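# Flip the gripper housing and return it to its tray

## Task

Flip the loose (unbolted) gripper housing so it sits upside down, then set it back inside its tray. Its two halves must be joined, and at most a fingernail's width of the housing may stick out beyond the tray's open side. The tray is free to move. At the end it must rest upright on all four of its feet on the raised bench surface, with no foot hanging more than half off any edge. Everything must stay put without the robot supporting it. Finish by opening the grippers and pulling both arms away.

## Robot and tools

ROBOT. Two arms, left_arm and right_arm, are mounted facing each other across a table. left_arm's base is on the +y side. The names do not tell you which side of an image an arm is on. Each arm has six revolute joints in this order: waist, shoulder, elbow, wrist pitch, wrist yaw, wrist roll. Each also has a parallel gripper.

FRAME. All poses share one world frame. The origin is the table centre, +z is up and the table surface is at z = +0.020 m. Positions are in metres, orientations are quaternions in w,x,y,z order, and velocities are in m/s and rad/s. A gripper's fingers extend along its own +x and close along its own y. The reported hand point lies between the finger pads, 3 to 4 cm behind the tips. That reading can be somewhat wrong, more so when the arm is stretched far.

execute_actions. Arguments: "actions", a list holding zero or one item, and an optional "pictures" boolean (images come by default).
- Empty list: sends nothing and returns the current state.
- Motion item: {"rows": [...], "steps": n}. Give 1 to 15 rows; n is 1 to 15 and defaults to 15. Each step lasts 1/30 s and uses one row. If there are fewer rows than steps, the last row repeats.
- Wait item: {"steps": n} with no rows, n up to 300. It sends no command and returns once n steps have passed since the previous result. Your reply time counts toward those steps.

ROW LAYOUT. Every row has 14 numbers covering both arms, even if only one arm moves. The first seven are left_arm's waist, shoulder, elbow, wrist pitch, wrist yaw, wrist roll and gripper opening. The next seven are the same for right_arm. Joint values are absolute target angles in radians, on the same scale as the Joint positions line. They are not offsets.

JOINT RANGES (radians, both arms):
- waist -3.054 to 3.054
- shoulder 0.000 to 3.142
- elbow 0.000 to 2.356
- wrist pitch -1.571 to 1.571
- wrist yaw -1.571 to 1.571
- wrist roll -3.142 to 3.142

A call is refused, and nothing is sent, if a target lies beyond a range end by more than 0.010 and is also further out than the joint's last reported angle. The true ends can differ from these numbers by up to 0.010. A target past the true end is cut to that end, and the result then reports "joint sent to its limit". That line may concern an earlier action still running. If the line is missing, the joint is not necessarily free to go further.

OPENING is an absolute command from -1 to 1. +1 is fully open. Empty fingers meet near -0.80, and values below that close no further. Closing from fully open takes at least about 0.5 s.

SPEED. On every step, each joint's target is kept within a fixed lead of its measured angle:
- 0.211 rad for waist, shoulder and elbow
- 0.213 for wrist pitch
- 0.267 for wrist yaw
- 0.228 for wrist roll
If the targets would put a gripper more than 70 mm from where it is measured, they are pulled back toward the current angles. Large moves therefore span several calls. Friction can leave a joint short of its target, or stop a tiny turn entirely, especially at long reach. Read the joint angles after each move.

CONTINUING MOTION. While you think or wait, the arms keep heading for the last row you sent. They stop once everything has nearly stopped moving, or when a step is HELD. Only a new action makes them move on or press harder. Fingers already opening or closing finish that motion.

zoom_image. Arguments: "camera" (cam_high, cam_left_wrist or cam_right_wrist) and "region" [x0, y0, x1, y1] in image pixels. The origin is the top-left corner, and the region can be at most 504 by 504. It returns a closer view of that camera's latest image.

finished_scene. Argument: "scene", the number of the current scene. The goal must be met and must stay met. Replying without any tool call ends everything, so don't.

RESULT LINES.
- The state line gives each arm's hand position, quaternion and velocities.
- Joint positions and Joint velocities give one block per arm: six joints, then the gap between the finger pads in metres (0.088 when fully open).
- grip_measured is the measured opening on the command scale. Each gripper's reading can be off by about 1 mm, with a bias that stays fixed. When the fingers squeeze something hard, the reading shows up to about 0.061 narrower than the pads really are.
- Below full open, the fingers go to wherever grip_measured equals your command. To hold a part, command about 0.07 below grip_measured; a smaller gap grips more gently. Parts thinner than about 3 mm get less force. Each pad pushes with roughly 34 to 49 N, and the first contact can spike higher.
- "joint command not followed" means a clearance check changed or blocked some joint targets; the rest of the row still ran.
- HELD marks steps on which all or part of your row was not sent.
- Joint torques give each drive's total output, with offsets and noise. External joint torques estimate outside load, including friction and the weight of anything held. "no reading" means no estimate is available.
- A TORQUE FAULT stops the arm for 10 s and skips the rest of the call. Load limits in N m: waist 17.2, shoulder 21.3, elbow 21.3, wrist pitch 5.61, wrist yaw 5.59, wrist roll 5.24. A held object's weight counts toward these.
- MOTOR HOT warns of heating from 50 °C. At 95 °C you get an OVER-TEMPERATURE FAULT, and the arm is held still. If it does not cool within 30 to 60 s, it loses power and goes limp. Holding loads heats motors, even while you are thinking.

CAMERAS. cam_high is a fixed overhead view; cam_left_wrist and cam_right_wrist ride on the hands. All images are 504x504. Calibration (K, distortion, T_world_to_cam) is supplied, with small errors. Wrist camera poses follow the reported joint angles.

AVOID. Do not drop, slam or knock anything off the table. Do not push hard, and do not let the arms collide or press against each other. The tray is loose, so don't shove it toward an edge of the raised bench. Held parts may be tugged briefly, and loose items may be nudged, so re-check before letting go. Move smoothly, and don't hold loads longer than needed.

Each tool is called after "Call:" as name([rows], argument=value, ...), one row to a line, values as JSON.

## Session

Call:
execute_actions(actions=[])

Scene clock: 0.00 s of 5467.00 s.
left_arm: end_effector_position=(+0.3586, +0.2711, +0.2216) grip_measured=+1.000 end_effector_quat_wxyz=(-0.564, +0.613, -0.547, +0.087) end_effector_velocity=(-0.002, +0.001, -0.004) end_effector_angular_velocity=(+0.006, +0.015, +0.007) | right_arm: end_effector_position=(+0.0666, -0.1828, +0.3761) grip_measured=+0.980 end_effector_quat_wxyz=(+0.728, -0.176, +0.205, +0.631) end_effector_velocity=(+0.002, -0.001, -0.003) end_effector_angular_velocity=(-0.012, +0.005, -0.013)
Joint positions: left_arm=[ 1.256  1.098  0.351  0.072  0.618 -1.555  0.088] | right_arm=[-0.042  0.848  0.945 -0.646 -0.076 -0.043  0.087]
Joint velocities: left_arm=[-0.002 -0.002 -0.007 -0.007 -0.007 -0.007  0.   ] | right_arm=[-0.002  0.002 -0.002 -0.007  0.007  0.007 -0.   ]
Joint torques (N m, as the arm reports them, + toward a larger angle): no reading
External joint torques (N m, as the arm's controller estimates them; a push from outside toward a larger angle lowers the number): no reading
Motor temperatures (°C, as the motors report them): left_arm=[22 23 23 24 24 21] | right_arm=[22 24 21 23 24 22]
Heat: left arm: hottest wrist pitch 24 °C (+0.0 °C/min); right arm: hottest shoulder 24 °C (+0.0 °C/min).

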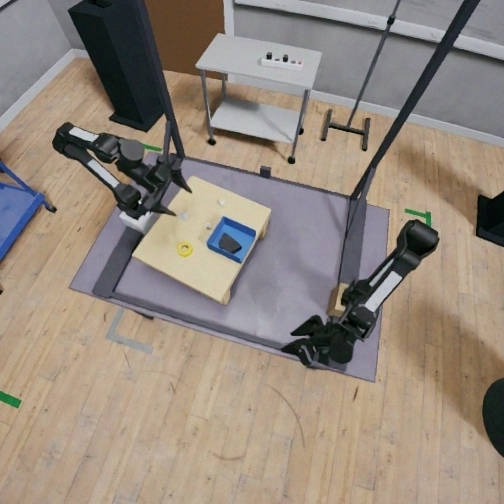

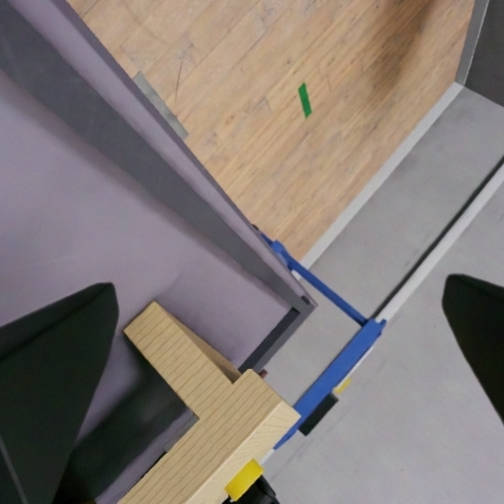

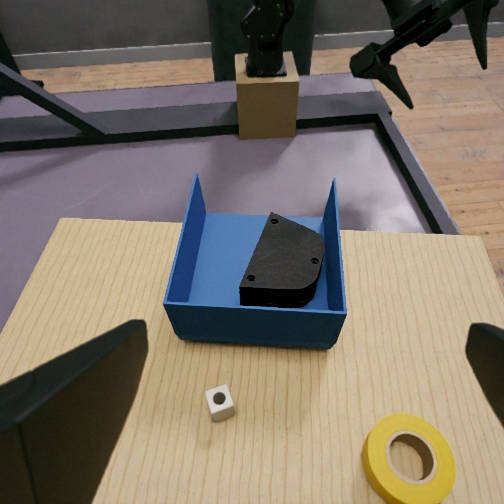

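Call:
zoom_image(camera="cam_high", region=[120, 160, 300, 320])

Call:
zoom_image(camera="cam_right_wrist", region=[140, 150, 380, 370])

Region (120, 160, 300, 320) of cam_high's 504x504 image, scaled by 2.800, with more detail than that image has.

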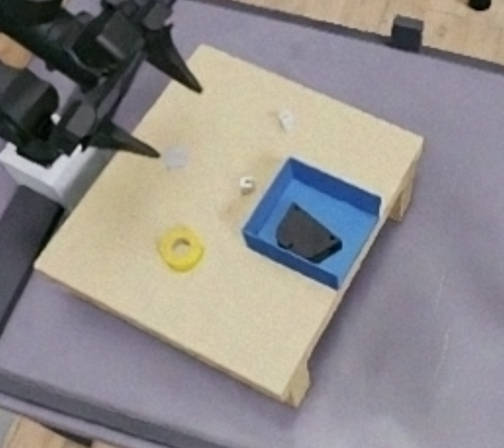

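Region (140, 150, 380, 370) of cam_right_wrist's 504x504 image, scaled by 2.100, with more detail than that image has; it fills the top 462 rows of this view, and the rest is white.

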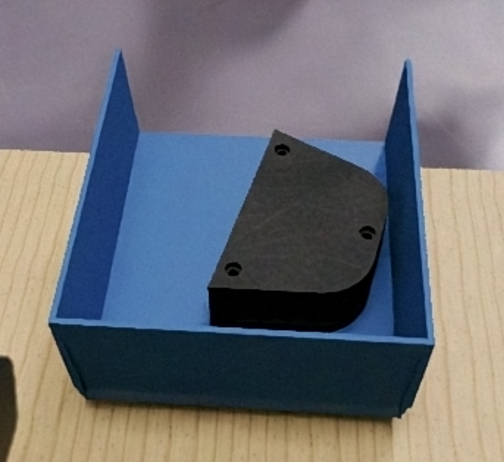

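Call:
execute_actions([
  {"rows":[[0,0.6,0.3,0.1,0,0,1,-0.042,0.848,0.945,-0.646,-0.076,-0.043,1]]},
], pictures=false)

Call:
execute_actions([
  {"steps":60},
])

Scene clock: 17.13 s of 5467.00 s.
left_arm: end_effector_position=(+0.2753, +0.2149, +0.3177) grip_measured=+1.000 end_effector_quat_wxyz=(+0.803, -0.308, +0.292, -0.417) end_effector_velocity=(-0.298, -0.154, +0.020) end_effector_angular_velocity=(+0.598, -1.289, -1.445) | right_arm: end_effector_position=(+0.0666, -0.1828, +0.3761) grip_measured=+0.980 end_effector_quat_wxyz=(+0.728, -0.176, +0.205, +0.631) end_effector_velocity=(-0.000, +0.000, +0.001) end_effector_angular_velocity=(+0.005, -0.017, +0.015)
Joint positions: left_arm=[ 0.597  0.625  0.312  0.099  0.031 -0.851  0.088] | right_arm=[-0.042  0.848  0.945 -0.646 -0.076 -0.043  0.087]
Joint velocities: left_arm=[-1.355 -0.164 -0.042 -0.007 -0.212  1.399  0.   ] | right_arm=[-0.002 -0.002 -0.002  0.007 -0.007 -0.022  0.   ]
Joint torques (N m, as the arm reports them, + toward a larger angle): left_arm=[-0.62 -1.39  4.67  1.91 -0.14  0.21] | right_arm=[ 0.06 -2.67  6.63  1.93 -0.01  0.02]
External joint torques (N m, as the arm's controller estimates them; a push from outside toward a larger angle lowers the number): left_arm=[-0.58 -0.52 -2.04  0.27 -0.14  0.17] | right_arm=[ 0.07 -0.87 -0.32  0.2   0.02  0.01]
Motor temperatures (°C, as the motors report them): left_arm=[22 23 25 25 24 21] | right_arm=[22 24 24 26 24 22]
Heat: left arm: hottest elbow 25 °C (+3.5 °C/min); right arm: hottest wrist pitch 26 °C (+7.0 °C/min).
Steps of this call (steps 1 to 90: nothing new was sent; then 13.63 s passed at rest; steps 91 to 105: all 15 steps of this action). Readings (joint positions):
91: left_arm=[1.236 1.077 0.347 0.073 0.572 -1.526] | right_arm=[-0.042 0.848 0.945 -0.646 -0.076 -0.043]
92: left_arm=[1.190 1.039 0.336 0.074 0.511 -1.476] | right_arm=[-0.042 0.848 0.945 -0.646 -0.076 -0.043]
94: left_arm=[1.095 0.945 0.321 0.084 0.403 -1.380] | right_arm=[-0.042 0.848 0.945 -0.646 -0.076 -0.043]
98: left_arm=[0.913 0.763 0.316 0.094 0.179 -1.187] | right_arm=[-0.042 0.848 0.945 -0.646 -0.076 -0.043]
105: the state above

Scene clock: 19.13 s of 5467.00 s.
left_arm: end_effector_position=(+0.1254, +0.1804, +0.3219) grip_measured=+1.000 end_effector_quat_wxyz=(+0.686, +0.068, +0.070, -0.721) end_effector_velocity=(-0.002, +0.001, -0.003) end_effector_angular_velocity=(+0.018, +0.008, -0.008) | right_arm: end_effector_position=(+0.0666, -0.1828, +0.3761) grip_measured=+0.980 end_effector_quat_wxyz=(+0.728, -0.176, +0.205, +0.631) end_effector_velocity=(+0.001, +0.000, +0.003) end_effector_angular_velocity=(+0.010, -0.013, -0.000)
Joint positions: left_arm=[ 0.003  0.604  0.309  0.099  0.004 -0.007  0.088] | right_arm=[-0.042  0.848  0.945 -0.646 -0.076 -0.043  0.087]
Joint velocities: left_arm=[-0.002 -0.002  0.002 -0.022  0.007 -0.007  0.   ] | right_arm=[ 0.002 -0.002  0.002  0.007  0.007 -0.007 -0.   ]
Joint torques (N m, as the arm reports them, + toward a larger angle): left_arm=[-0.4  -1.56  4.43  1.99 -0.17  0.18] | right_arm=[ 0.03 -2.65  6.63  1.93  0.    0.02]
External joint torques (N m, as the arm's controller estimates them; a push from outside toward a larger angle lowers the number): left_arm=[-0.39 -0.64 -2.47  0.28 -0.17  0.17] | right_arm=[ 0.04 -0.88 -0.33  0.19  0.03  0.01]
Motor temperatures (°C, as the motors report them): left_arm=[22 23 25 25 24 21] | right_arm=[22 24 24 26 24 22]
Heat: left arm: hottest elbow 25 °C (+3.1 °C/min); right arm: hottest wrist pitch 26 °C (+6.3 °C/min).
Steps of this call (steps 1 to 45: the robot went on to your last target; steps 46 to 60: nothing new was sent). Readings (joint positions):
1: left_arm=[0.552 0.621 0.311 0.099 0.025 -0.803] | right_arm=[-0.042 0.848 0.945 -0.646 -0.076 -0.043]
2: left_arm=[0.506 0.617 0.310 0.099 0.020 -0.755] | right_arm=[-0.042 0.848 0.945 -0.646 -0.076 -0.043]
4: left_arm=[0.416 0.612 0.310 0.099 0.014 -0.659] | right_arm=[-0.042 0.848 0.945 -0.646 -0.076 -0.043]
8: left_arm=[0.235 0.607 0.310 0.099 0.007 -0.466] | right_arm=[-0.042 0.848 0.945 -0.646 -0.076 -0.043]
60: the state above
All arms were judged still, so your last target was given up. Only a new action makes them travel on or press farther. Fingers that are still opening or closing keep moving.
camera_calibration (this result's frames):
cam_left_wrist: T_world_to_cam=[[-0.996447, 0.0841686, -0.0028421, 0.122384], [0.0485775, 0.546872, -0.835806, 0.18994], [-0.0687943, -0.832974, -0.549018, 0.413989], [0, 0, 0, 1]] pos_world=[0.141202, 0.230668, 0.386388]

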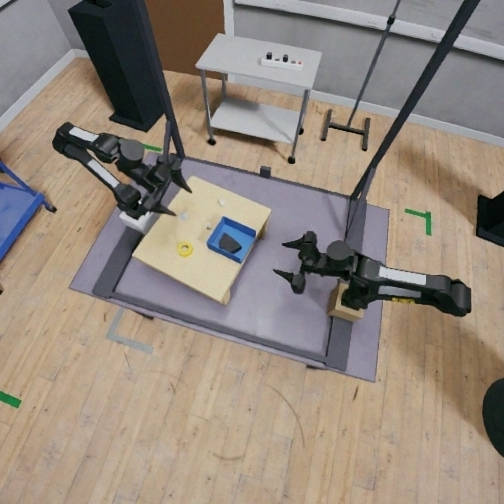

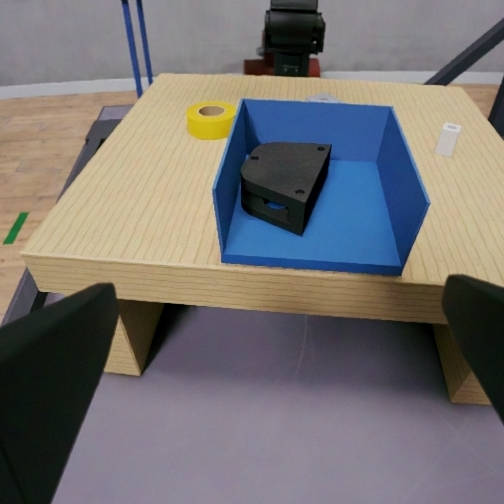

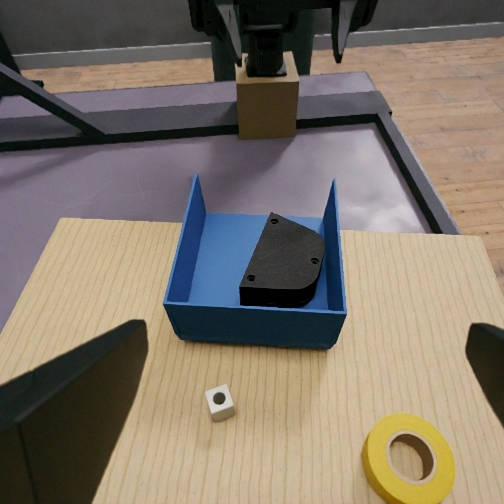

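Call:
execute_actions([
  {"rows":[[0,0.6,0.3,0.1,0,0,1,0,1.4,1.9,-1.2,0,0.28,0.55]]},
], pictures=false)

Call:
execute_actions([
  {"rows":[[0,0.6,0.3,0.1,0,0,1,0,1.901,2.07,-1.469,0,0.28,0.55]]},
], pictures=false)

Call:
execute_actions([
  {"steps":40},
])

Scene clock: 41.10 s of 5467.00 s.
left_arm: end_effector_position=(+0.1253, +0.1804, +0.3219) grip_measured=+1.000 end_effector_quat_wxyz=(+0.686, +0.068, +0.070, -0.722) end_effector_velocity=(+0.003, +0.001, -0.001) end_effector_angular_velocity=(+0.003, +0.003, +0.021) | right_arm: end_effector_position=(+0.0764, -0.1333, +0.3972) grip_measured=+0.562 end_effector_quat_wxyz=(+0.716, -0.199, +0.429, +0.514) end_effector_velocity=(+0.019, +0.097, +0.339) end_effector_angular_velocity=(+0.774, -0.127, -0.044)
Joint positions: left_arm=[ 0.003  0.604  0.309  0.099  0.004 -0.007  0.088] | right_arm=[-0.004  1.37   1.577 -1.167 -0.007  0.267  0.067]
Joint velocities: left_arm=[-0.002 -0.007 -0.002 -0.007 -0.022 -0.007  0.   ] | right_arm=[ 0.002  0.261  1.258 -0.212  0.007  0.051 -0.004]
Joint torques (N m, as the arm reports them, + toward a larger angle): left_arm=[-0.5  -1.56  4.42  1.98 -0.18  0.19] | right_arm=[ 0.27 -6.31  8.18  1.23  0.16  0.25]
External joint torques (N m, as the arm's controller estimates them; a push from outside toward a larger angle lowers the number): left_arm=[-0.51 -0.61 -2.51  0.25 -0.17  0.19] | right_arm=[ 0.29  0.24  0.81 -0.17  0.16  0.25]
Motor temperatures (°C, as the motors report them): left_arm=[22 23 26 28 24 21] | right_arm=[22 24 26 28 24 22]
Heat: left arm: hottest wrist pitch 28 °C (+5.8 °C/min); right arm: hottest wrist pitch 28 °C (+5.8 °C/min).
Steps of this call (steps 1 to 90: nothing new was sent; then 18.47 s passed at rest; steps 91 to 105: all 15 steps of this action). Readings (joint positions):
91: left_arm=[0.003 0.604 0.309 0.099 0.004 -0.007] | right_arm=[-0.038 0.867 0.966 -0.682 -0.068 -0.013]
92: left_arm=[0.003 0.604 0.309 0.099 0.004 -0.007] | right_arm=[-0.030 0.902 1.010 -0.737 -0.053 0.039]
94: left_arm=[0.003 0.604 0.309 0.099 0.004 -0.007] | right_arm=[-0.018 0.993 1.106 -0.814 -0.034 0.130]
98: left_arm=[0.003 0.604 0.309 0.099 0.004 -0.007] | right_arm=[-0.009 1.169 1.284 -1.000 -0.015 0.224]
105: the state above

Scene clock: 41.60 s of 5467.00 s.
left_arm: end_effector_position=(+0.1253, +0.1804, +0.3219) grip_measured=+1.000 end_effector_quat_wxyz=(+0.686, +0.068, +0.070, -0.722) end_effector_velocity=(+0.003, +0.001, -0.002) end_effector_angular_velocity=(+0.007, +0.003, +0.021) | right_arm: end_effector_position=(+0.0893, -0.0659, +0.3531) grip_measured=+0.553 end_effector_quat_wxyz=(+0.663, -0.292, +0.529, +0.443) end_effector_velocity=(+0.009, +0.048, -0.119) end_effector_angular_velocity=(-0.347, +0.072, +0.007)
Joint positions: left_arm=[ 0.003  0.604  0.309  0.099  0.004 -0.007  0.088] | right_arm=[-0.003  1.863  2.037 -1.459 -0.005  0.275  0.066]
Joint velocities: left_arm=[-0.002 -0.002 -0.002 -0.007 -0.022 -0.007  0.   ] | right_arm=[-0.002  0.364  0.061 -0.051 -0.007 -0.007 -0.   ]
Joint torques (N m, as the arm reports them, + toward a larger angle): left_arm=[-0.28 -1.5   4.48  1.98 -0.19  0.16] | right_arm=[ 0.31 -9.88  7.93  0.71  0.21  0.21]
External joint torques (N m, as the arm's controller estimates them; a push from outside toward a larger angle lowers the number): left_arm=[-0.27 -0.61 -2.36  0.28 -0.19  0.16] | right_arm=[ 0.32  0.35  0.92 -0.14  0.2   0.21]
Motor temperatures (°C, as the motors report them): left_arm=[22 23 26 28 24 21] | right_arm=[22 24 26 28 24 22]
Heat: left arm: hottest wrist pitch 28 °C (+5.8 °C/min); right arm: hottest wrist pitch 28 °C (+5.8 °C/min).
Steps of this call (steps 1 to 15: all 15 steps of this action). Readings (joint positions):
1: left_arm=[0.003 0.604 0.309 0.099 0.004 -0.007] | right_arm=[-0.004 1.394 1.624 -1.196 -0.007 0.269]
2: left_arm=[0.003 0.604 0.309 0.099 0.004 -0.007] | right_arm=[-0.004 1.422 1.681 -1.246 -0.006 0.270]
4: left_arm=[0.003 0.604 0.309 0.099 0.004 -0.007] | right_arm=[-0.003 1.489 1.783 -1.332 -0.006 0.272]
8: left_arm=[0.003 0.604 0.309 0.099 0.004 -0.007] | right_arm=[-0.003 1.663 1.949 -1.417 -0.005 0.274]
15: the state above

Scene clock: 42.93 s of 5467.00 s.
left_arm: end_effector_position=(+0.1253, +0.1804, +0.3219) grip_measured=+1.000 end_effector_quat_wxyz=(+0.686, +0.068, +0.070, -0.722) end_effector_velocity=(+0.004, +0.000, -0.002) end_effector_angular_velocity=(+0.007, +0.003, +0.025) | right_arm: end_effector_position=(+0.0901, -0.0619, +0.3535) grip_measured=+0.553 end_effector_quat_wxyz=(+0.663, -0.292, +0.529, +0.443) end_effector_velocity=(-0.000, +0.000, -0.001) end_effector_angular_velocity=(+0.003, +0.000, +0.021)
Joint positions: left_arm=[ 0.003  0.604  0.309  0.099  0.004 -0.007  0.088] | right_arm=[-0.003  1.882  2.064 -1.467 -0.005  0.275  0.066]
Joint velocities: left_arm=[ 0.002 -0.002 -0.002 -0.007 -0.022 -0.007  0.   ] | right_arm=[-0.002 -0.002 -0.007  0.007 -0.007 -0.022 -0.   ]
Joint torques (N m, as the arm reports them, + toward a larger angle): left_arm=[-0.42 -1.68  4.32  2.   -0.13  0.16] | right_arm=[ 0.24 -7.33  6.32  0.66  0.2   0.19]
External joint torques (N m, as the arm's controller estimates them; a push from outside toward a larger angle lowers the number): left_arm=[-0.43 -0.77 -2.54  0.28 -0.13  0.16] | right_arm=[ 0.24  0.95  0.44 -0.19  0.2   0.2 ]
Motor temperatures (°C, as the motors report them): left_arm=[22 23 26 28 24 21] | right_arm=[22 25 26 28 24 22]
Heat: left arm: hottest wrist pitch 28 °C (+5.6 °C/min); right arm: hottest wrist pitch 28 °C (+5.6 °C/min).
Steps of this call (steps 1 to 30: the robot went on to your last target; steps 31 to 40: nothing new was sent). Readings (joint positions):
1: left_arm=[0.003 0.604 0.309 0.099 0.004 -0.007] | right_arm=[-0.003 1.872 2.039 -1.461 -0.005 0.275]
2: left_arm=[0.003 0.604 0.309 0.099 0.004 -0.007] | right_arm=[-0.003 1.878 2.043 -1.462 -0.005 0.275]
4: left_arm=[0.003 0.604 0.309 0.099 0.004 -0.007] | right_arm=[-0.003 1.881 2.050 -1.464 -0.005 0.275]
8: left_arm=[0.003 0.604 0.309 0.099 0.004 -0.007] | right_arm=[-0.003 1.881 2.064 -1.465 -0.005 0.275]
40: the state above
All arms were judged still, so your last target was given up. Only a new action makes them travel on or press farther. Fingers that are still opening or closing keep moving.
camera_calibration (this result's frames):
cam_left_wrist: T_world_to_cam=[[-0.996408, 0.0846223, -0.00321615, 0.122315], [0.0491389, 0.546834, -0.835798, 0.189877], [-0.0689684, -0.832954, -0.549028, 0.414007], [0, 0, 0, 1]] pos_world=[0.141099, 0.230667, 0.386393]
cam_right_wrist: T_world_to_cam=[[0.896024, -0.431889, -0.103015, -0.056259], [-0.428492, -0.901916, 0.0542435, -0.000911216], [-0.116338, -0.00446231, -0.9932, 0.441909], [0, 0, 0, 1]] pos_world=[0.10143, -0.0231476, 0.433158]

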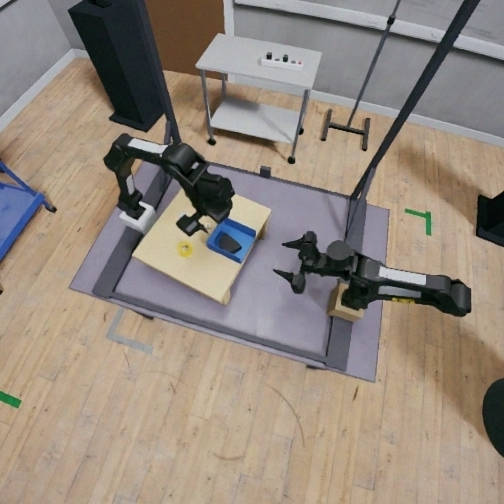

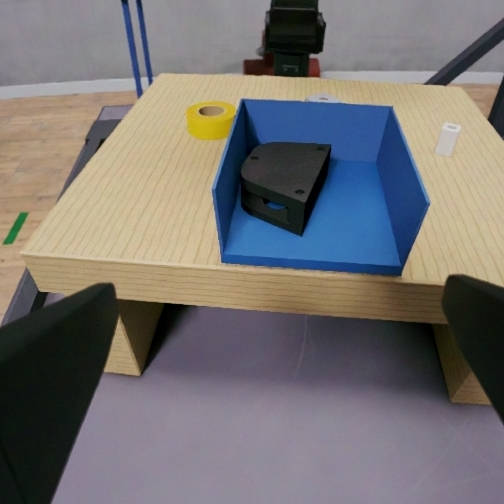

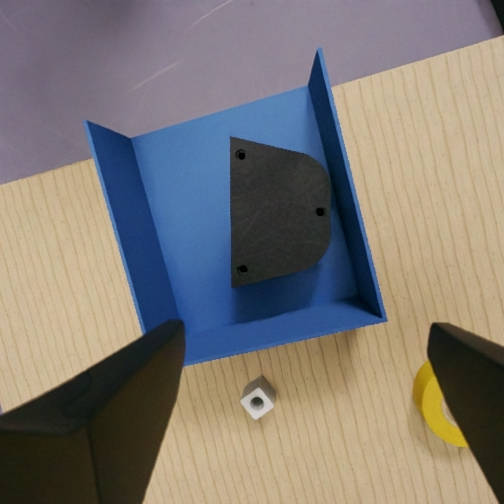

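Call:
execute_actions([
  {"rows":[[0,0.6,0.3,0.1,0,0,1,0,1.965,1.973,-1.32,0,0.28,0.55]]},
], pictures=false)

Call:
execute_actions([
  {"steps":25},
])

Scene clock: 50.27 s of 5467.00 s.
left_arm: end_effector_position=(+0.1253, +0.1804, +0.3219) grip_measured=+1.000 end_effector_quat_wxyz=(+0.686, +0.068, +0.070, -0.722) end_effector_velocity=(-0.002, +0.000, +0.001) end_effector_angular_velocity=(-0.006, +0.023, -0.005) | right_arm: end_effector_position=(+0.0955, -0.0340, +0.3102) grip_measured=+0.553 end_effector_quat_wxyz=(+0.661, -0.295, +0.532, +0.440) end_effector_velocity=(-0.003, -0.001, -0.002) end_effector_angular_velocity=(-0.008, +0.021, +0.011)
Joint positions: left_arm=[ 0.003  0.604  0.309  0.099  0.004 -0.007  0.088] | right_arm=[-0.003  1.953  1.983 -1.325 -0.005  0.275  0.066]
Joint velocities: left_arm=[-0.002 -0.002 -0.002  0.007  0.007 -0.022  0.   ] | right_arm=[-0.002  0.002 -0.002 -0.007 -0.022 -0.007 -0.   ]
Joint torques (N m, as the arm reports them, + toward a larger angle): left_arm=[-0.33 -1.58  4.49  1.97 -0.13  0.15] | right_arm=[ 0.25 -9.22  4.69  0.97  0.2   0.17]
External joint torques (N m, as the arm's controller estimates them; a push from outside toward a larger angle lowers the number): left_arm=[-0.32 -0.66 -2.42  0.25 -0.13  0.15] | right_arm=[ 0.23 -0.3  -1.36  0.14  0.2   0.17]
Motor temperatures (°C, as the motors report them): left_arm=[22 23 27 29 24 21] | right_arm=[22 26 26 28 24 22]
Heat: left arm: hottest wrist pitch 29 °C (+6.0 °C/min); right arm: hottest wrist pitch 28 °C (+4.8 °C/min).
Steps of this call (steps 1 to 90: nothing new was sent; then 3.83 s passed at rest; steps 91 to 105: all 15 steps of this action). Readings (joint positions):
91: left_arm=[0.003 0.604 0.309 0.099 0.004 -0.007] | right_arm=[-0.003 1.887 2.056 -1.453 -0.005 0.275]
92: left_arm=[0.003 0.604 0.309 0.099 0.004 -0.007] | right_arm=[-0.003 1.889 2.045 -1.419 -0.005 0.275]
94: left_arm=[0.003 0.604 0.309 0.099 0.004 -0.007] | right_arm=[-0.003 1.906 2.026 -1.374 -0.005 0.275]
98: left_arm=[0.003 0.604 0.309 0.099 0.004 -0.007] | right_arm=[-0.003 1.946 1.991 -1.342 -0.005 0.275]
105: the state above

Scene clock: 51.10 s of 5467.00 s.
left_arm: end_effector_position=(+0.1253, +0.1804, +0.3219) grip_measured=+1.000 end_effector_quat_wxyz=(+0.686, +0.068, +0.070, -0.722) end_effector_velocity=(+0.000, +0.000, +0.001) end_effector_angular_velocity=(-0.007, +0.006, +0.006) | right_arm: end_effector_position=(+0.0956, -0.0335, +0.3101) grip_measured=+0.553 end_effector_quat_wxyz=(+0.661, -0.294, +0.531, +0.441) end_effector_velocity=(+0.000, +0.001, +0.001) end_effector_angular_velocity=(+0.008, +0.004, +0.007)
Joint positions: left_arm=[ 0.003  0.604  0.309  0.099  0.004 -0.007  0.088] | right_arm=[-0.003  1.953  1.981 -1.322 -0.005  0.275  0.066]
Joint velocities: left_arm=[-0.002 -0.002 -0.002  0.007 -0.007 -0.007  0.   ] | right_arm=[-0.002 -0.002 -0.002  0.007 -0.007 -0.007 -0.   ]
Joint torques (N m, as the arm reports them, + toward a larger angle): left_arm=[-0.38 -1.74  4.49  1.96 -0.16  0.17] | right_arm=[ 0.29 -8.94  4.75  1.    0.2   0.19]
External joint torques (N m, as the arm's controller estimates them; a push from outside toward a larger angle lowers the number): left_arm=[-0.38 -0.82 -2.41  0.24 -0.16  0.16] | right_arm=[ 0.34  0.18 -1.45  0.16  0.19  0.19]
Motor temperatures (°C, as the motors report them): left_arm=[22 23 27 29 24 21] | right_arm=[22 26 26 28 24 22]
Heat: left arm: hottest wrist pitch 29 °C (+5.9 °C/min); right arm: hottest wrist pitch 28 °C (+4.7 °C/min).
Steps of this call (steps 1 to 15: the robot went on to your last target; steps 16 to 25: nothing new was sent). Readings (joint positions):
1: left_arm=[0.003 0.604 0.309 0.099 0.004 -0.007] | right_arm=[-0.003 1.953 1.983 -1.324 -0.005 0.275]
2: left_arm=[0.003 0.604 0.309 0.099 0.004 -0.007] | right_arm=[-0.003 1.953 1.982 -1.324 -0.005 0.275]
4: left_arm=[0.003 0.604 0.309 0.099 0.004 -0.007] | right_arm=[-0.003 1.953 1.981 -1.324 -0.005 0.275]
8: left_arm=[0.003 0.604 0.309 0.099 0.004 -0.007] | right_arm=[-0.003 1.953 1.981 -1.322 -0.005 0.275]
25: the state above
All arms were judged still, so your last target was given up. Only a new action makes them travel on or press farther. Fingers that are still opening or closing keep moving.
camera_calibration (this result's frames):
cam_left_wrist: T_world_to_cam=[[-0.996408, 0.0846223, -0.00321615, 0.122315], [0.0491389, 0.546834, -0.835798, 0.189877], [-0.0689684, -0.832954, -0.549028, 0.414007], [0, 0, 0, 1]] pos_world=[0.141099, 0.230667, 0.386393]
cam_right_wrist: T_world_to_cam=[[0.895854, -0.432767, -0.100785, -0.05408], [-0.428395, -0.901412, 0.0627249, 0.0268385], [-0.117994, -0.0130167, -0.992929, 0.399372], [0, 0, 0, 1]] pos_world=[0.107069, 0.00598703, 0.389414]

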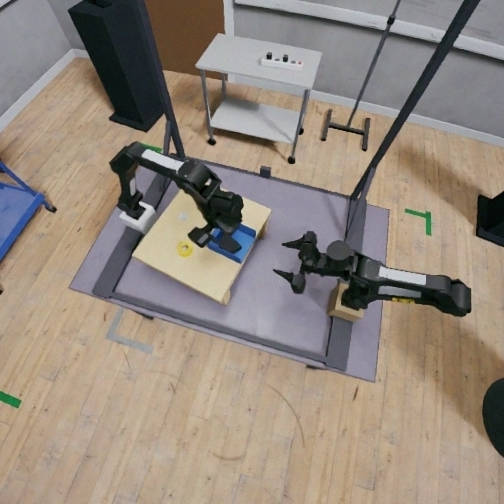

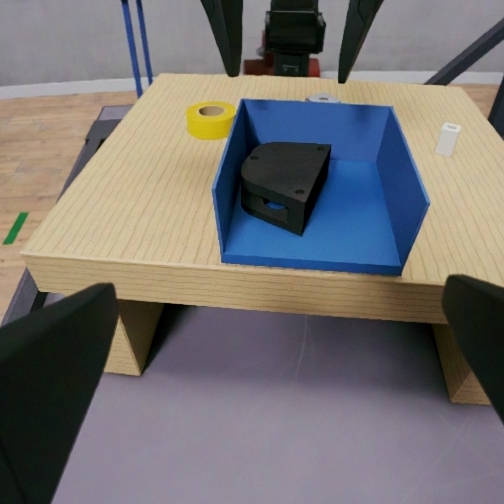

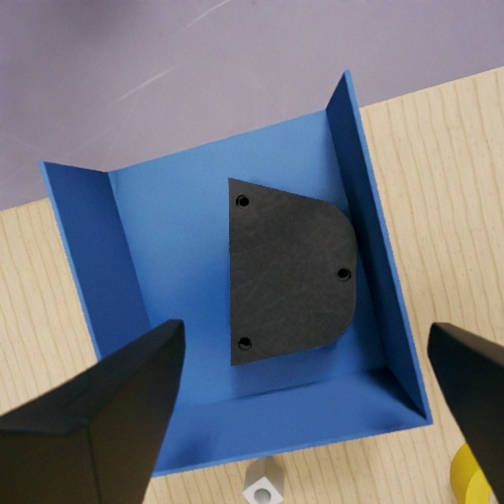

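Call:
execute_actions([
  {"rows":[[0,0.6,0.3,0.1,0,0,1,0.046,1.856,1.714,-1.166,0,0.28,0.8]]},
], pictures=false)

Call:
execute_actions([
  {"steps":25},
])

Scene clock: 58.37 s of 5467.00 s.
left_arm: end_effector_position=(+0.1253, +0.1804, +0.3219) grip_measured=+1.000 end_effector_quat_wxyz=(+0.686, +0.068, +0.070, -0.722) end_effector_velocity=(+0.003, +0.001, -0.002) end_effector_angular_velocity=(+0.007, -0.012, +0.018) | right_arm: end_effector_position=(+0.0746, -0.0467, +0.2726) grip_measured=+0.792 end_effector_quat_wxyz=(+0.647, -0.314, +0.530, +0.449) end_effector_velocity=(-0.001, -0.005, +0.026) end_effector_angular_velocity=(+0.081, -0.003, -0.008)
Joint positions: left_arm=[ 0.003  0.604  0.309  0.099  0.004 -0.007  0.088] | right_arm=[ 0.043  1.875  1.729 -1.171 -0.002  0.275  0.078]
Joint velocities: left_arm=[-0.002 -0.002 -0.002 -0.007 -0.022  0.007  0.   ] | right_arm=[-0.002 -0.081 -0.022  0.022 -0.007  0.007  0.002]
Joint torques (N m, as the arm reports them, + toward a larger angle): left_arm=[-0.4  -1.78  4.55  1.98 -0.15  0.17] | right_arm=[  0.31 -11.11   4.77   0.94   0.1    0.18]
External joint torques (N m, as the arm's controller estimates them; a push from outside toward a larger angle lowers the number): left_arm=[-0.41 -0.88 -2.32  0.27 -0.15  0.16] | right_arm=[ 0.29 -2.59 -1.48  0.14  0.1   0.18]
Motor temperatures (°C, as the motors report them): left_arm=[22 23 27 29 24 21] | right_arm=[22 28 26 27 24 22]
Heat: left arm: hottest wrist pitch 29 °C (+5.1 °C/min); right arm: hottest shoulder 28 °C (+4.1 °C/min).
Steps of this call (steps 1 to 90: nothing new was sent; then 3.77 s passed at rest; steps 91 to 105: all 15 steps of this action). Readings (joint positions):
91: left_arm=[0.003 0.604 0.309 0.099 0.004 -0.007] | right_arm=[-0.001 1.945 1.958 -1.293 -0.003 0.275]
92: left_arm=[0.003 0.604 0.309 0.099 0.004 -0.007] | right_arm=[0.004 1.927 1.915 -1.256 -0.002 0.275]
94: left_arm=[0.003 0.604 0.309 0.099 0.004 -0.007] | right_arm=[0.022 1.900 1.837 -1.230 -0.002 0.275]
98: left_arm=[0.003 0.604 0.309 0.099 0.004 -0.007] | right_arm=[0.042 1.890 1.758 -1.189 -0.002 0.275]
105: the state above

Scene clock: 59.20 s of 5467.00 s.
left_arm: end_effector_position=(+0.1253, +0.1804, +0.3219) grip_measured=+1.000 end_effector_quat_wxyz=(+0.686, +0.068, +0.070, -0.722) end_effector_velocity=(+0.000, +0.000, -0.001) end_effector_angular_velocity=(-0.003, -0.008, +0.003) | right_arm: end_effector_position=(+0.0746, -0.0473, +0.2733) grip_measured=+0.797 end_effector_quat_wxyz=(+0.648, -0.313, +0.529, +0.450) end_effector_velocity=(-0.000, -0.002, -0.000) end_effector_angular_velocity=(-0.006, +0.006, +0.007)
Joint positions: left_arm=[ 0.003  0.604  0.309  0.099  0.004 -0.007  0.088] | right_arm=[ 0.043  1.869  1.724 -1.168 -0.002  0.275  0.078]
Joint velocities: left_arm=[-0.002 -0.002 -0.007  0.007 -0.007  0.007  0.   ] | right_arm=[-0.002 -0.002 -0.002 -0.007 -0.007 -0.007 -0.   ]
Joint torques (N m, as the arm reports them, + toward a larger angle): left_arm=[-0.47 -1.66  4.45  1.97 -0.18  0.18] | right_arm=[  0.3  -11.27   4.85   0.98   0.08   0.18]
External joint torques (N m, as the arm's controller estimates them; a push from outside toward a larger angle lowers the number): left_arm=[-0.48 -0.77 -2.38  0.27 -0.18  0.17] | right_arm=[ 0.3  -2.68 -1.45  0.18  0.08  0.19]
Motor temperatures (°C, as the motors report them): left_arm=[22 23 27 29 24 21] | right_arm=[22 28 26 27 24 22]
Heat: left arm: hottest wrist pitch 29 °C (+5.1 °C/min); right arm: hottest shoulder 28 °C (+4.1 °C/min).
Steps of this call (steps 1 to 15: the robot went on to your last target; steps 16 to 25: nothing new was sent). Readings (joint positions):
1: left_arm=[0.003 0.604 0.309 0.099 0.004 -0.007] | right_arm=[0.043 1.873 1.729 -1.171 -0.002 0.275]
2: left_arm=[0.003 0.604 0.309 0.099 0.004 -0.007] | right_arm=[0.043 1.871 1.728 -1.170 -0.002 0.275]
4: left_arm=[0.003 0.604 0.309 0.099 0.004 -0.007] | right_arm=[0.043 1.869 1.727 -1.169 -0.002 0.275]
8: left_arm=[0.003 0.604 0.309 0.099 0.004 -0.007] | right_arm=[0.043 1.869 1.725 -1.169 -0.002 0.275]
25: the state above
All arms were judged still, so your last target was given up. Only a new action makes them travel on or press farther. Fingers that are still opening or closing keep moving.
camera_calibration (this result's frames):
cam_left_wrist: T_world_to_cam=[[-0.996408, 0.0846223, -0.00321615, 0.122315], [0.0491389, 0.546834, -0.835798, 0.189877], [-0.0689684, -0.832954, -0.549028, 0.414007], [0, 0, 0, 1]] pos_world=[0.141099, 0.230667, 0.386393]
cam_right_wrist: T_world_to_cam=[[0.914407, -0.393998, -0.0928753, -0.0466202], [-0.387441, -0.918317, 0.0811441, -0.0012441], [-0.11726, -0.0382151, -0.992366, 0.35881], [0, 0, 0, 1]] pos_world=[0.0842217, -0.00579876, 0.351842]

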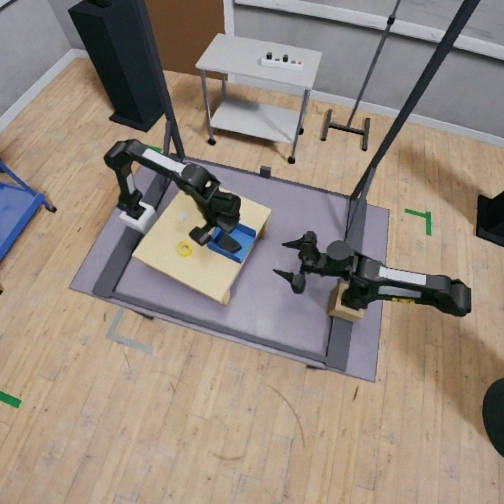

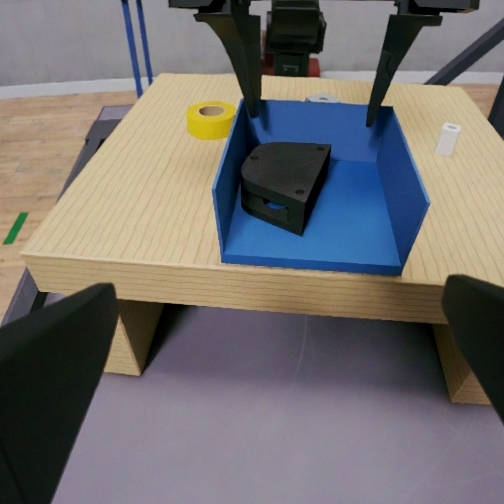

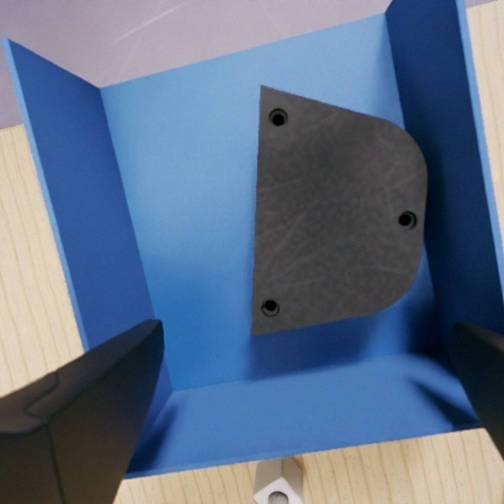

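Call:
execute_actions([
  {"rows":[[0,0.6,0.3,0.1,0,0,1,0.046,1.86,1.68,-1.12,0,0.28,0.8],[0,0.6,0.3,0.1,0,0,1,0.046,1.86,1.68,-1.12,0,0.28,0.8],[0,0.6,0.3,0.1,0,0,1,0.046,1.86,1.68,-1.12,0,0.28,0.8],[0,0.6,0.3,0.1,0,0,1,0.046,1.86,1.64,-1.08,0,0.28,0.8],[0,0.6,0.3,0.1,0,0,1,0.046,1.86,1.64,-1.08,0,0.28,0.8],[0,0.6,0.3,0.1,0,0,1,0.046,1.86,1.64,-1.08,0,0.28,0.8],[0,0.6,0.3,0.1,0,0,1,0.046,1.86,1.6,-1.04,0,0.28,0.8],[0,0.6,0.3,0.1,0,0,1,0.046,1.86,1.6,-1.04,0,0.28,0.8],[0,0.6,0.3,0.1,0,0,1,0.046,1.86,1.6,-1.04,0,0.28,0.8],[0,0.6,0.3,0.1,0,0,1,0.046,1.86,1.567,-1.007,0,0.28,0.8]]},
], pictures=false)

Call:
execute_actions([
  {"steps":20},
])

Scene clock: 70.97 s of 5467.00 s.
left_arm: end_effector_position=(+0.1253, +0.1804, +0.3219) grip_measured=+1.000 end_effector_quat_wxyz=(+0.686, +0.068, +0.070, -0.722) end_effector_velocity=(+0.000, +0.001, -0.002) end_effector_angular_velocity=(+0.008, +0.005, +0.006) | right_arm: end_effector_position=(+0.0743, -0.0435, +0.2414) grip_measured=+0.797 end_effector_quat_wxyz=(+0.650, -0.309, +0.525, +0.454) end_effector_velocity=(-0.004, -0.011, -0.035) end_effector_angular_velocity=(-0.043, +0.026, +0.011)
Joint positions: left_arm=[ 0.003  0.604  0.309  0.099  0.004 -0.007  0.088] | right_arm=[ 0.045  1.868  1.592 -1.022 -0.002  0.275  0.078]
Joint velocities: left_arm=[-0.002 -0.002 -0.002 -0.007 -0.007 -0.007  0.   ] | right_arm=[-0.002 -0.002 -0.129  0.081 -0.022 -0.007 -0.   ]
Joint torques (N m, as the arm reports them, + toward a larger angle): left_arm=[-0.29 -1.58  4.48  1.97 -0.15  0.15] | right_arm=[  0.14 -10.8    4.8    0.88   0.09   0.2 ]
External joint torques (N m, as the arm's controller estimates them; a push from outside toward a larger angle lowers the number): left_arm=[-0.3  -0.66 -2.42  0.25 -0.15  0.15] | right_arm=[ 0.16 -1.91 -1.72  0.02  0.08  0.2 ]
Motor temperatures (°C, as the motors report them): left_arm=[22 23 27 30 24 21] | right_arm=[22 31 26 27 24 22]
Heat: left arm: hottest wrist pitch 30 °C (+5.0 °C/min); right arm: hottest shoulder 31 °C (+6.0 °C/min).
Steps of this call (steps 1 to 90: nothing new was sent; then 8.27 s passed at rest; steps 91 to 105: all 15 steps of this action). Readings (joint positions):
91: left_arm=[0.003 0.604 0.309 0.099 0.004 -0.007] | right_arm=[0.043 1.869 1.720 -1.161 -0.002 0.275]
92: left_arm=[0.003 0.604 0.309 0.099 0.004 -0.007] | right_arm=[0.043 1.868 1.714 -1.150 -0.002 0.275]
94: left_arm=[0.003 0.604 0.309 0.099 0.004 -0.007] | right_arm=[0.043 1.868 1.700 -1.132 -0.002 0.275]
98: left_arm=[0.003 0.604 0.309 0.099 0.004 -0.007] | right_arm=[0.043 1.868 1.653 -1.085 -0.002 0.275]
105: the state above

Scene clock: 71.63 s of 5467.00 s.
left_arm: end_effector_position=(+0.1253, +0.1804, +0.3219) grip_measured=+1.000 end_effector_quat_wxyz=(+0.686, +0.068, +0.070, -0.722) end_effector_velocity=(+0.003, +0.000, -0.001) end_effector_angular_velocity=(-0.002, +0.003, +0.021) | right_arm: end_effector_position=(+0.0744, -0.0430, +0.2387) grip_measured=+0.797 end_effector_quat_wxyz=(+0.651, -0.308, +0.524, +0.455) end_effector_velocity=(-0.005, -0.005, -0.001) end_effector_angular_velocity=(-0.017, +0.036, +0.015)
Joint positions: left_arm=[ 0.003  0.604  0.309  0.099  0.004 -0.007  0.088] | right_arm=[ 0.045  1.868  1.581 -1.008 -0.002  0.275  0.078]
Joint velocities: left_arm=[-0.002 -0.002 -0.007  0.007 -0.022 -0.007  0.   ] | right_arm=[-0.002 -0.002 -0.002 -0.022 -0.037 -0.007  0.   ]
Joint torques (N m, as the arm reports them, + toward a larger angle): left_arm=[-0.29 -1.67  4.48  1.97 -0.17  0.19] | right_arm=[  0.16 -10.68   4.56   0.9    0.1    0.17]
External joint torques (N m, as the arm's controller estimates them; a push from outside toward a larger angle lowers the number): left_arm=[-0.28 -0.76 -2.39  0.26 -0.17  0.18] | right_arm=[ 0.13 -1.93 -1.84  0.08  0.11  0.17]
Motor temperatures (°C, as the motors report them): left_arm=[22 23 27 30 24 21] | right_arm=[22 32 26 27 24 22]
Heat: left arm: hottest wrist pitch 30 °C (+5.0 °C/min); right arm: hottest shoulder 32 °C (+7.0 °C/min).
Steps of this call (steps 1 to 20: the robot went on to your last target). Readings (joint positions):
1: left_arm=[0.003 0.604 0.309 0.099 0.004 -0.007] | right_arm=[0.045 1.868 1.589 -1.019 -0.002 0.275]
2: left_arm=[0.003 0.604 0.309 0.099 0.004 -0.007] | right_arm=[0.045 1.868 1.587 -1.016 -0.002 0.275]
4: left_arm=[0.003 0.604 0.309 0.099 0.004 -0.007] | right_arm=[0.045 1.868 1.584 -1.012 -0.002 0.275]
8: left_arm=[0.003 0.604 0.309 0.099 0.004 -0.007] | right_arm=[0.045 1.868 1.582 -1.009 -0.002 0.275]
20: the state above
camera_calibration (this result's frames):
cam_left_wrist: T_world_to_cam=[[-0.996408, 0.0846223, -0.00321615, 0.122315], [0.0491389, 0.546834, -0.835798, 0.189877], [-0.0689684, -0.832954, -0.549028, 0.414007], [0, 0, 0, 1]] pos_world=[0.141099, 0.230667, 0.386393]
cam_right_wrist: T_world_to_cam=[[0.915253, -0.390862, -0.0976715, -0.0467541], [-0.386209, -0.920223, 0.0634926, 0.00957442], [-0.114696, -0.0203902, -0.993191, 0.325413], [0, 0, 0, 1]] pos_world=[0.0838133, -0.00282856, 0.318023]

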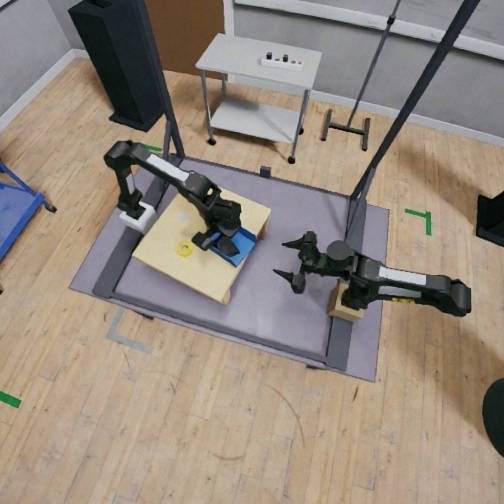

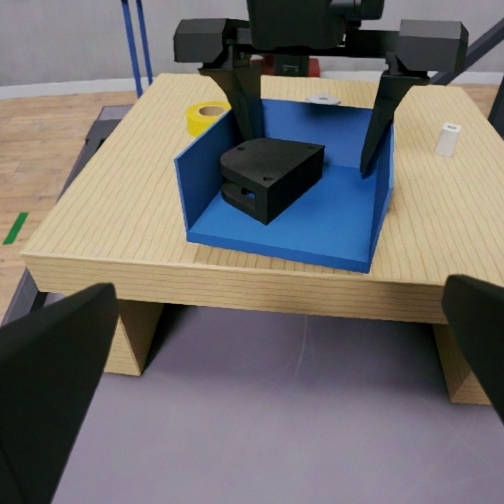

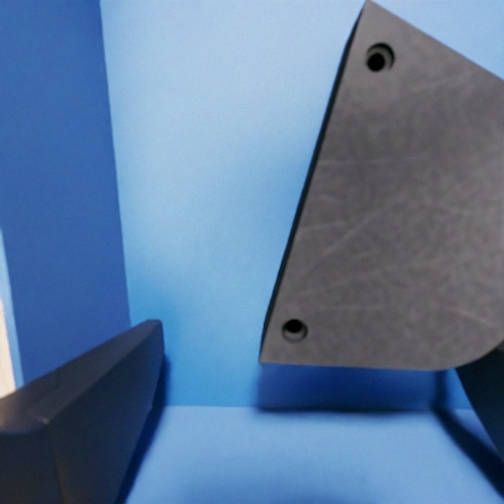

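Call:
execute_actions([
  {"rows":[[0,0.6,0.3,0.1,0,0,1,0.046,1.86,1.567,-1.007,0,0.22,0.8],[0,0.6,0.3,0.1,0,0,1,0.046,1.86,1.567,-1.007,0,0.22,0.8],[0,0.6,0.3,0.1,0,0,1,0.046,1.86,1.567,-1.007,0,0.22,0.8],[0,0.6,0.3,0.1,0,0,1,0.046,1.86,1.567,-1.007,0,0.16,0.8],[0,0.6,0.3,0.1,0,0,1,0.046,1.86,1.567,-1.007,0,0.16,0.8],[0,0.6,0.3,0.1,0,0,1,0.046,1.86,1.567,-1.007,0,0.16,0.8],[0,0.6,0.3,0.1,0,0,1,0.046,1.86,1.567,-1.007,0,0.1,0.8],[0,0.6,0.3,0.1,0,0,1,0.046,1.86,1.567,-1.007,0,0.1,0.8],[0,0.6,0.3,0.1,0,0,1,0.046,1.86,1.567,-1.007,0,0.1,0.8],[0,0.6,0.3,0.1,0,0,1,0.046,1.86,1.567,-1.007,0,0.03,0.8]]},
])

Scene clock: 79.23 s of 5467.00 s.
left_arm: end_effector_position=(+0.1253, +0.1804, +0.3219) grip_measured=+1.000 end_effector_quat_wxyz=(+0.686, +0.068, +0.070, -0.722) end_effector_velocity=(+0.001, +0.001, -0.003) end_effector_angular_velocity=(+0.007, -0.009, +0.003) | right_arm: end_effector_position=(+0.0737, -0.0434, +0.2378) grip_measured=+0.797 end_effector_quat_wxyz=(+0.613, -0.377, +0.473, +0.508) end_effector_velocity=(-0.003, -0.002, +0.002) end_effector_angular_velocity=(-0.007, -0.036, +0.208)
Joint positions: left_arm=[ 0.003  0.604  0.309  0.099  0.004 -0.007  0.088] | right_arm=[ 0.046  1.868  1.578 -1.007 -0.002  0.061  0.078]
Joint velocities: left_arm=[-0.002 -0.007 -0.007 -0.007 -0.007  0.007  0.   ] | right_arm=[-0.002 -0.007 -0.002 -0.007 -0.022 -0.212 -0.   ]
Joint torques (N m, as the arm reports them, + toward a larger angle): left_arm=[-0.32 -1.64  4.54  1.96 -0.15  0.19] | right_arm=[ -0.04 -10.7    4.76   0.84   0.08  -0.2 ]
External joint torques (N m, as the arm's controller estimates them; a push from outside toward a larger angle lowers the number): left_arm=[-0.31 -0.74 -2.28  0.27 -0.14  0.18] | right_arm=[-0.03 -1.98 -1.65  0.01  0.09 -0.21]
Motor temperatures (°C, as the motors report them): left_arm=[22 23 27 30 24 21] | right_arm=[22 33 26 27 24 22]
Heat: left arm: hottest wrist pitch 30 °C (+4.1 °C/min); right arm: hottest shoulder 33 °C (+7.1 °C/min).
Steps of this call (steps 1 to 15: the robot went on to your last target; steps 16 to 90: nothing new was sent; then 4.10 s passed at rest; steps 91 to 105: all 15 steps of this action). Readings (joint positions):
91: left_arm=[0.003 0.604 0.309 0.099 0.004 -0.007] | right_arm=[0.045 1.868 1.581 -1.008 -0.002 0.272]
92: left_arm=[0.003 0.604 0.309 0.099 0.004 -0.007] | right_arm=[0.045 1.868 1.580 -1.008 -0.002 0.262]
94: left_arm=[0.003 0.604 0.309 0.099 0.004 -0.007] | right_arm=[0.045 1.868 1.580 -1.008 -0.002 0.238]
98: left_arm=[0.003 0.604 0.309 0.099 0.004 -0.007] | right_arm=[0.046 1.868 1.580 -1.007 -0.002 0.169]
105: the state above
camera_calibration (this result's frames):
cam_left_wrist: T_world_to_cam=[[-0.996408, 0.0846223, -0.00321615, 0.122315], [0.0491389, 0.546834, -0.835798, 0.189877], [-0.0689684, -0.832954, -0.549028, 0.414007], [0, 0, 0, 1]] pos_world=[0.141099, 0.230667, 0.386393]
cam_right_wrist: T_world_to_cam=[[0.980146, -0.19414, -0.040291, -0.0562732], [-0.19175, -0.979814, 0.0565376, -0.00629158], [-0.0504539, -0.0476893, -0.997587, 0.319552], [0, 0, 0, 1]] pos_world=[0.0700722, -0.00185024, 0.31687]

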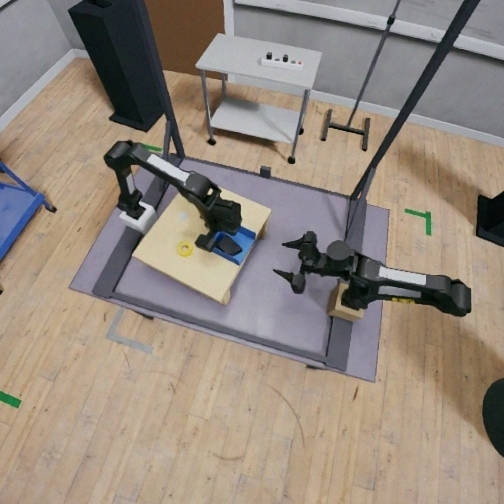

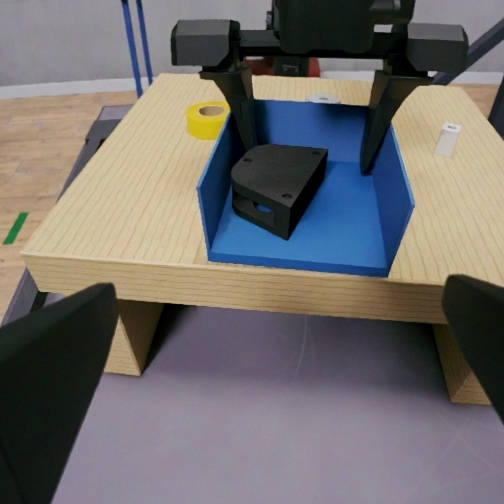

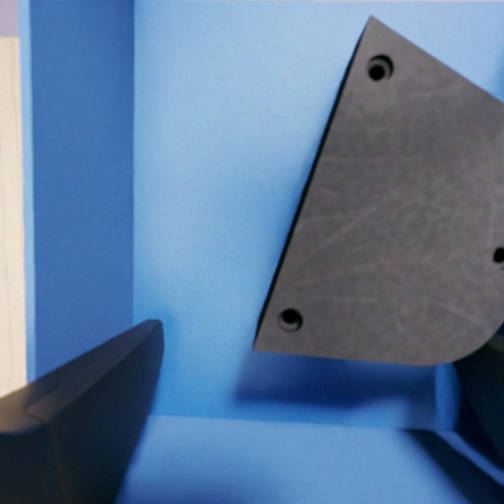

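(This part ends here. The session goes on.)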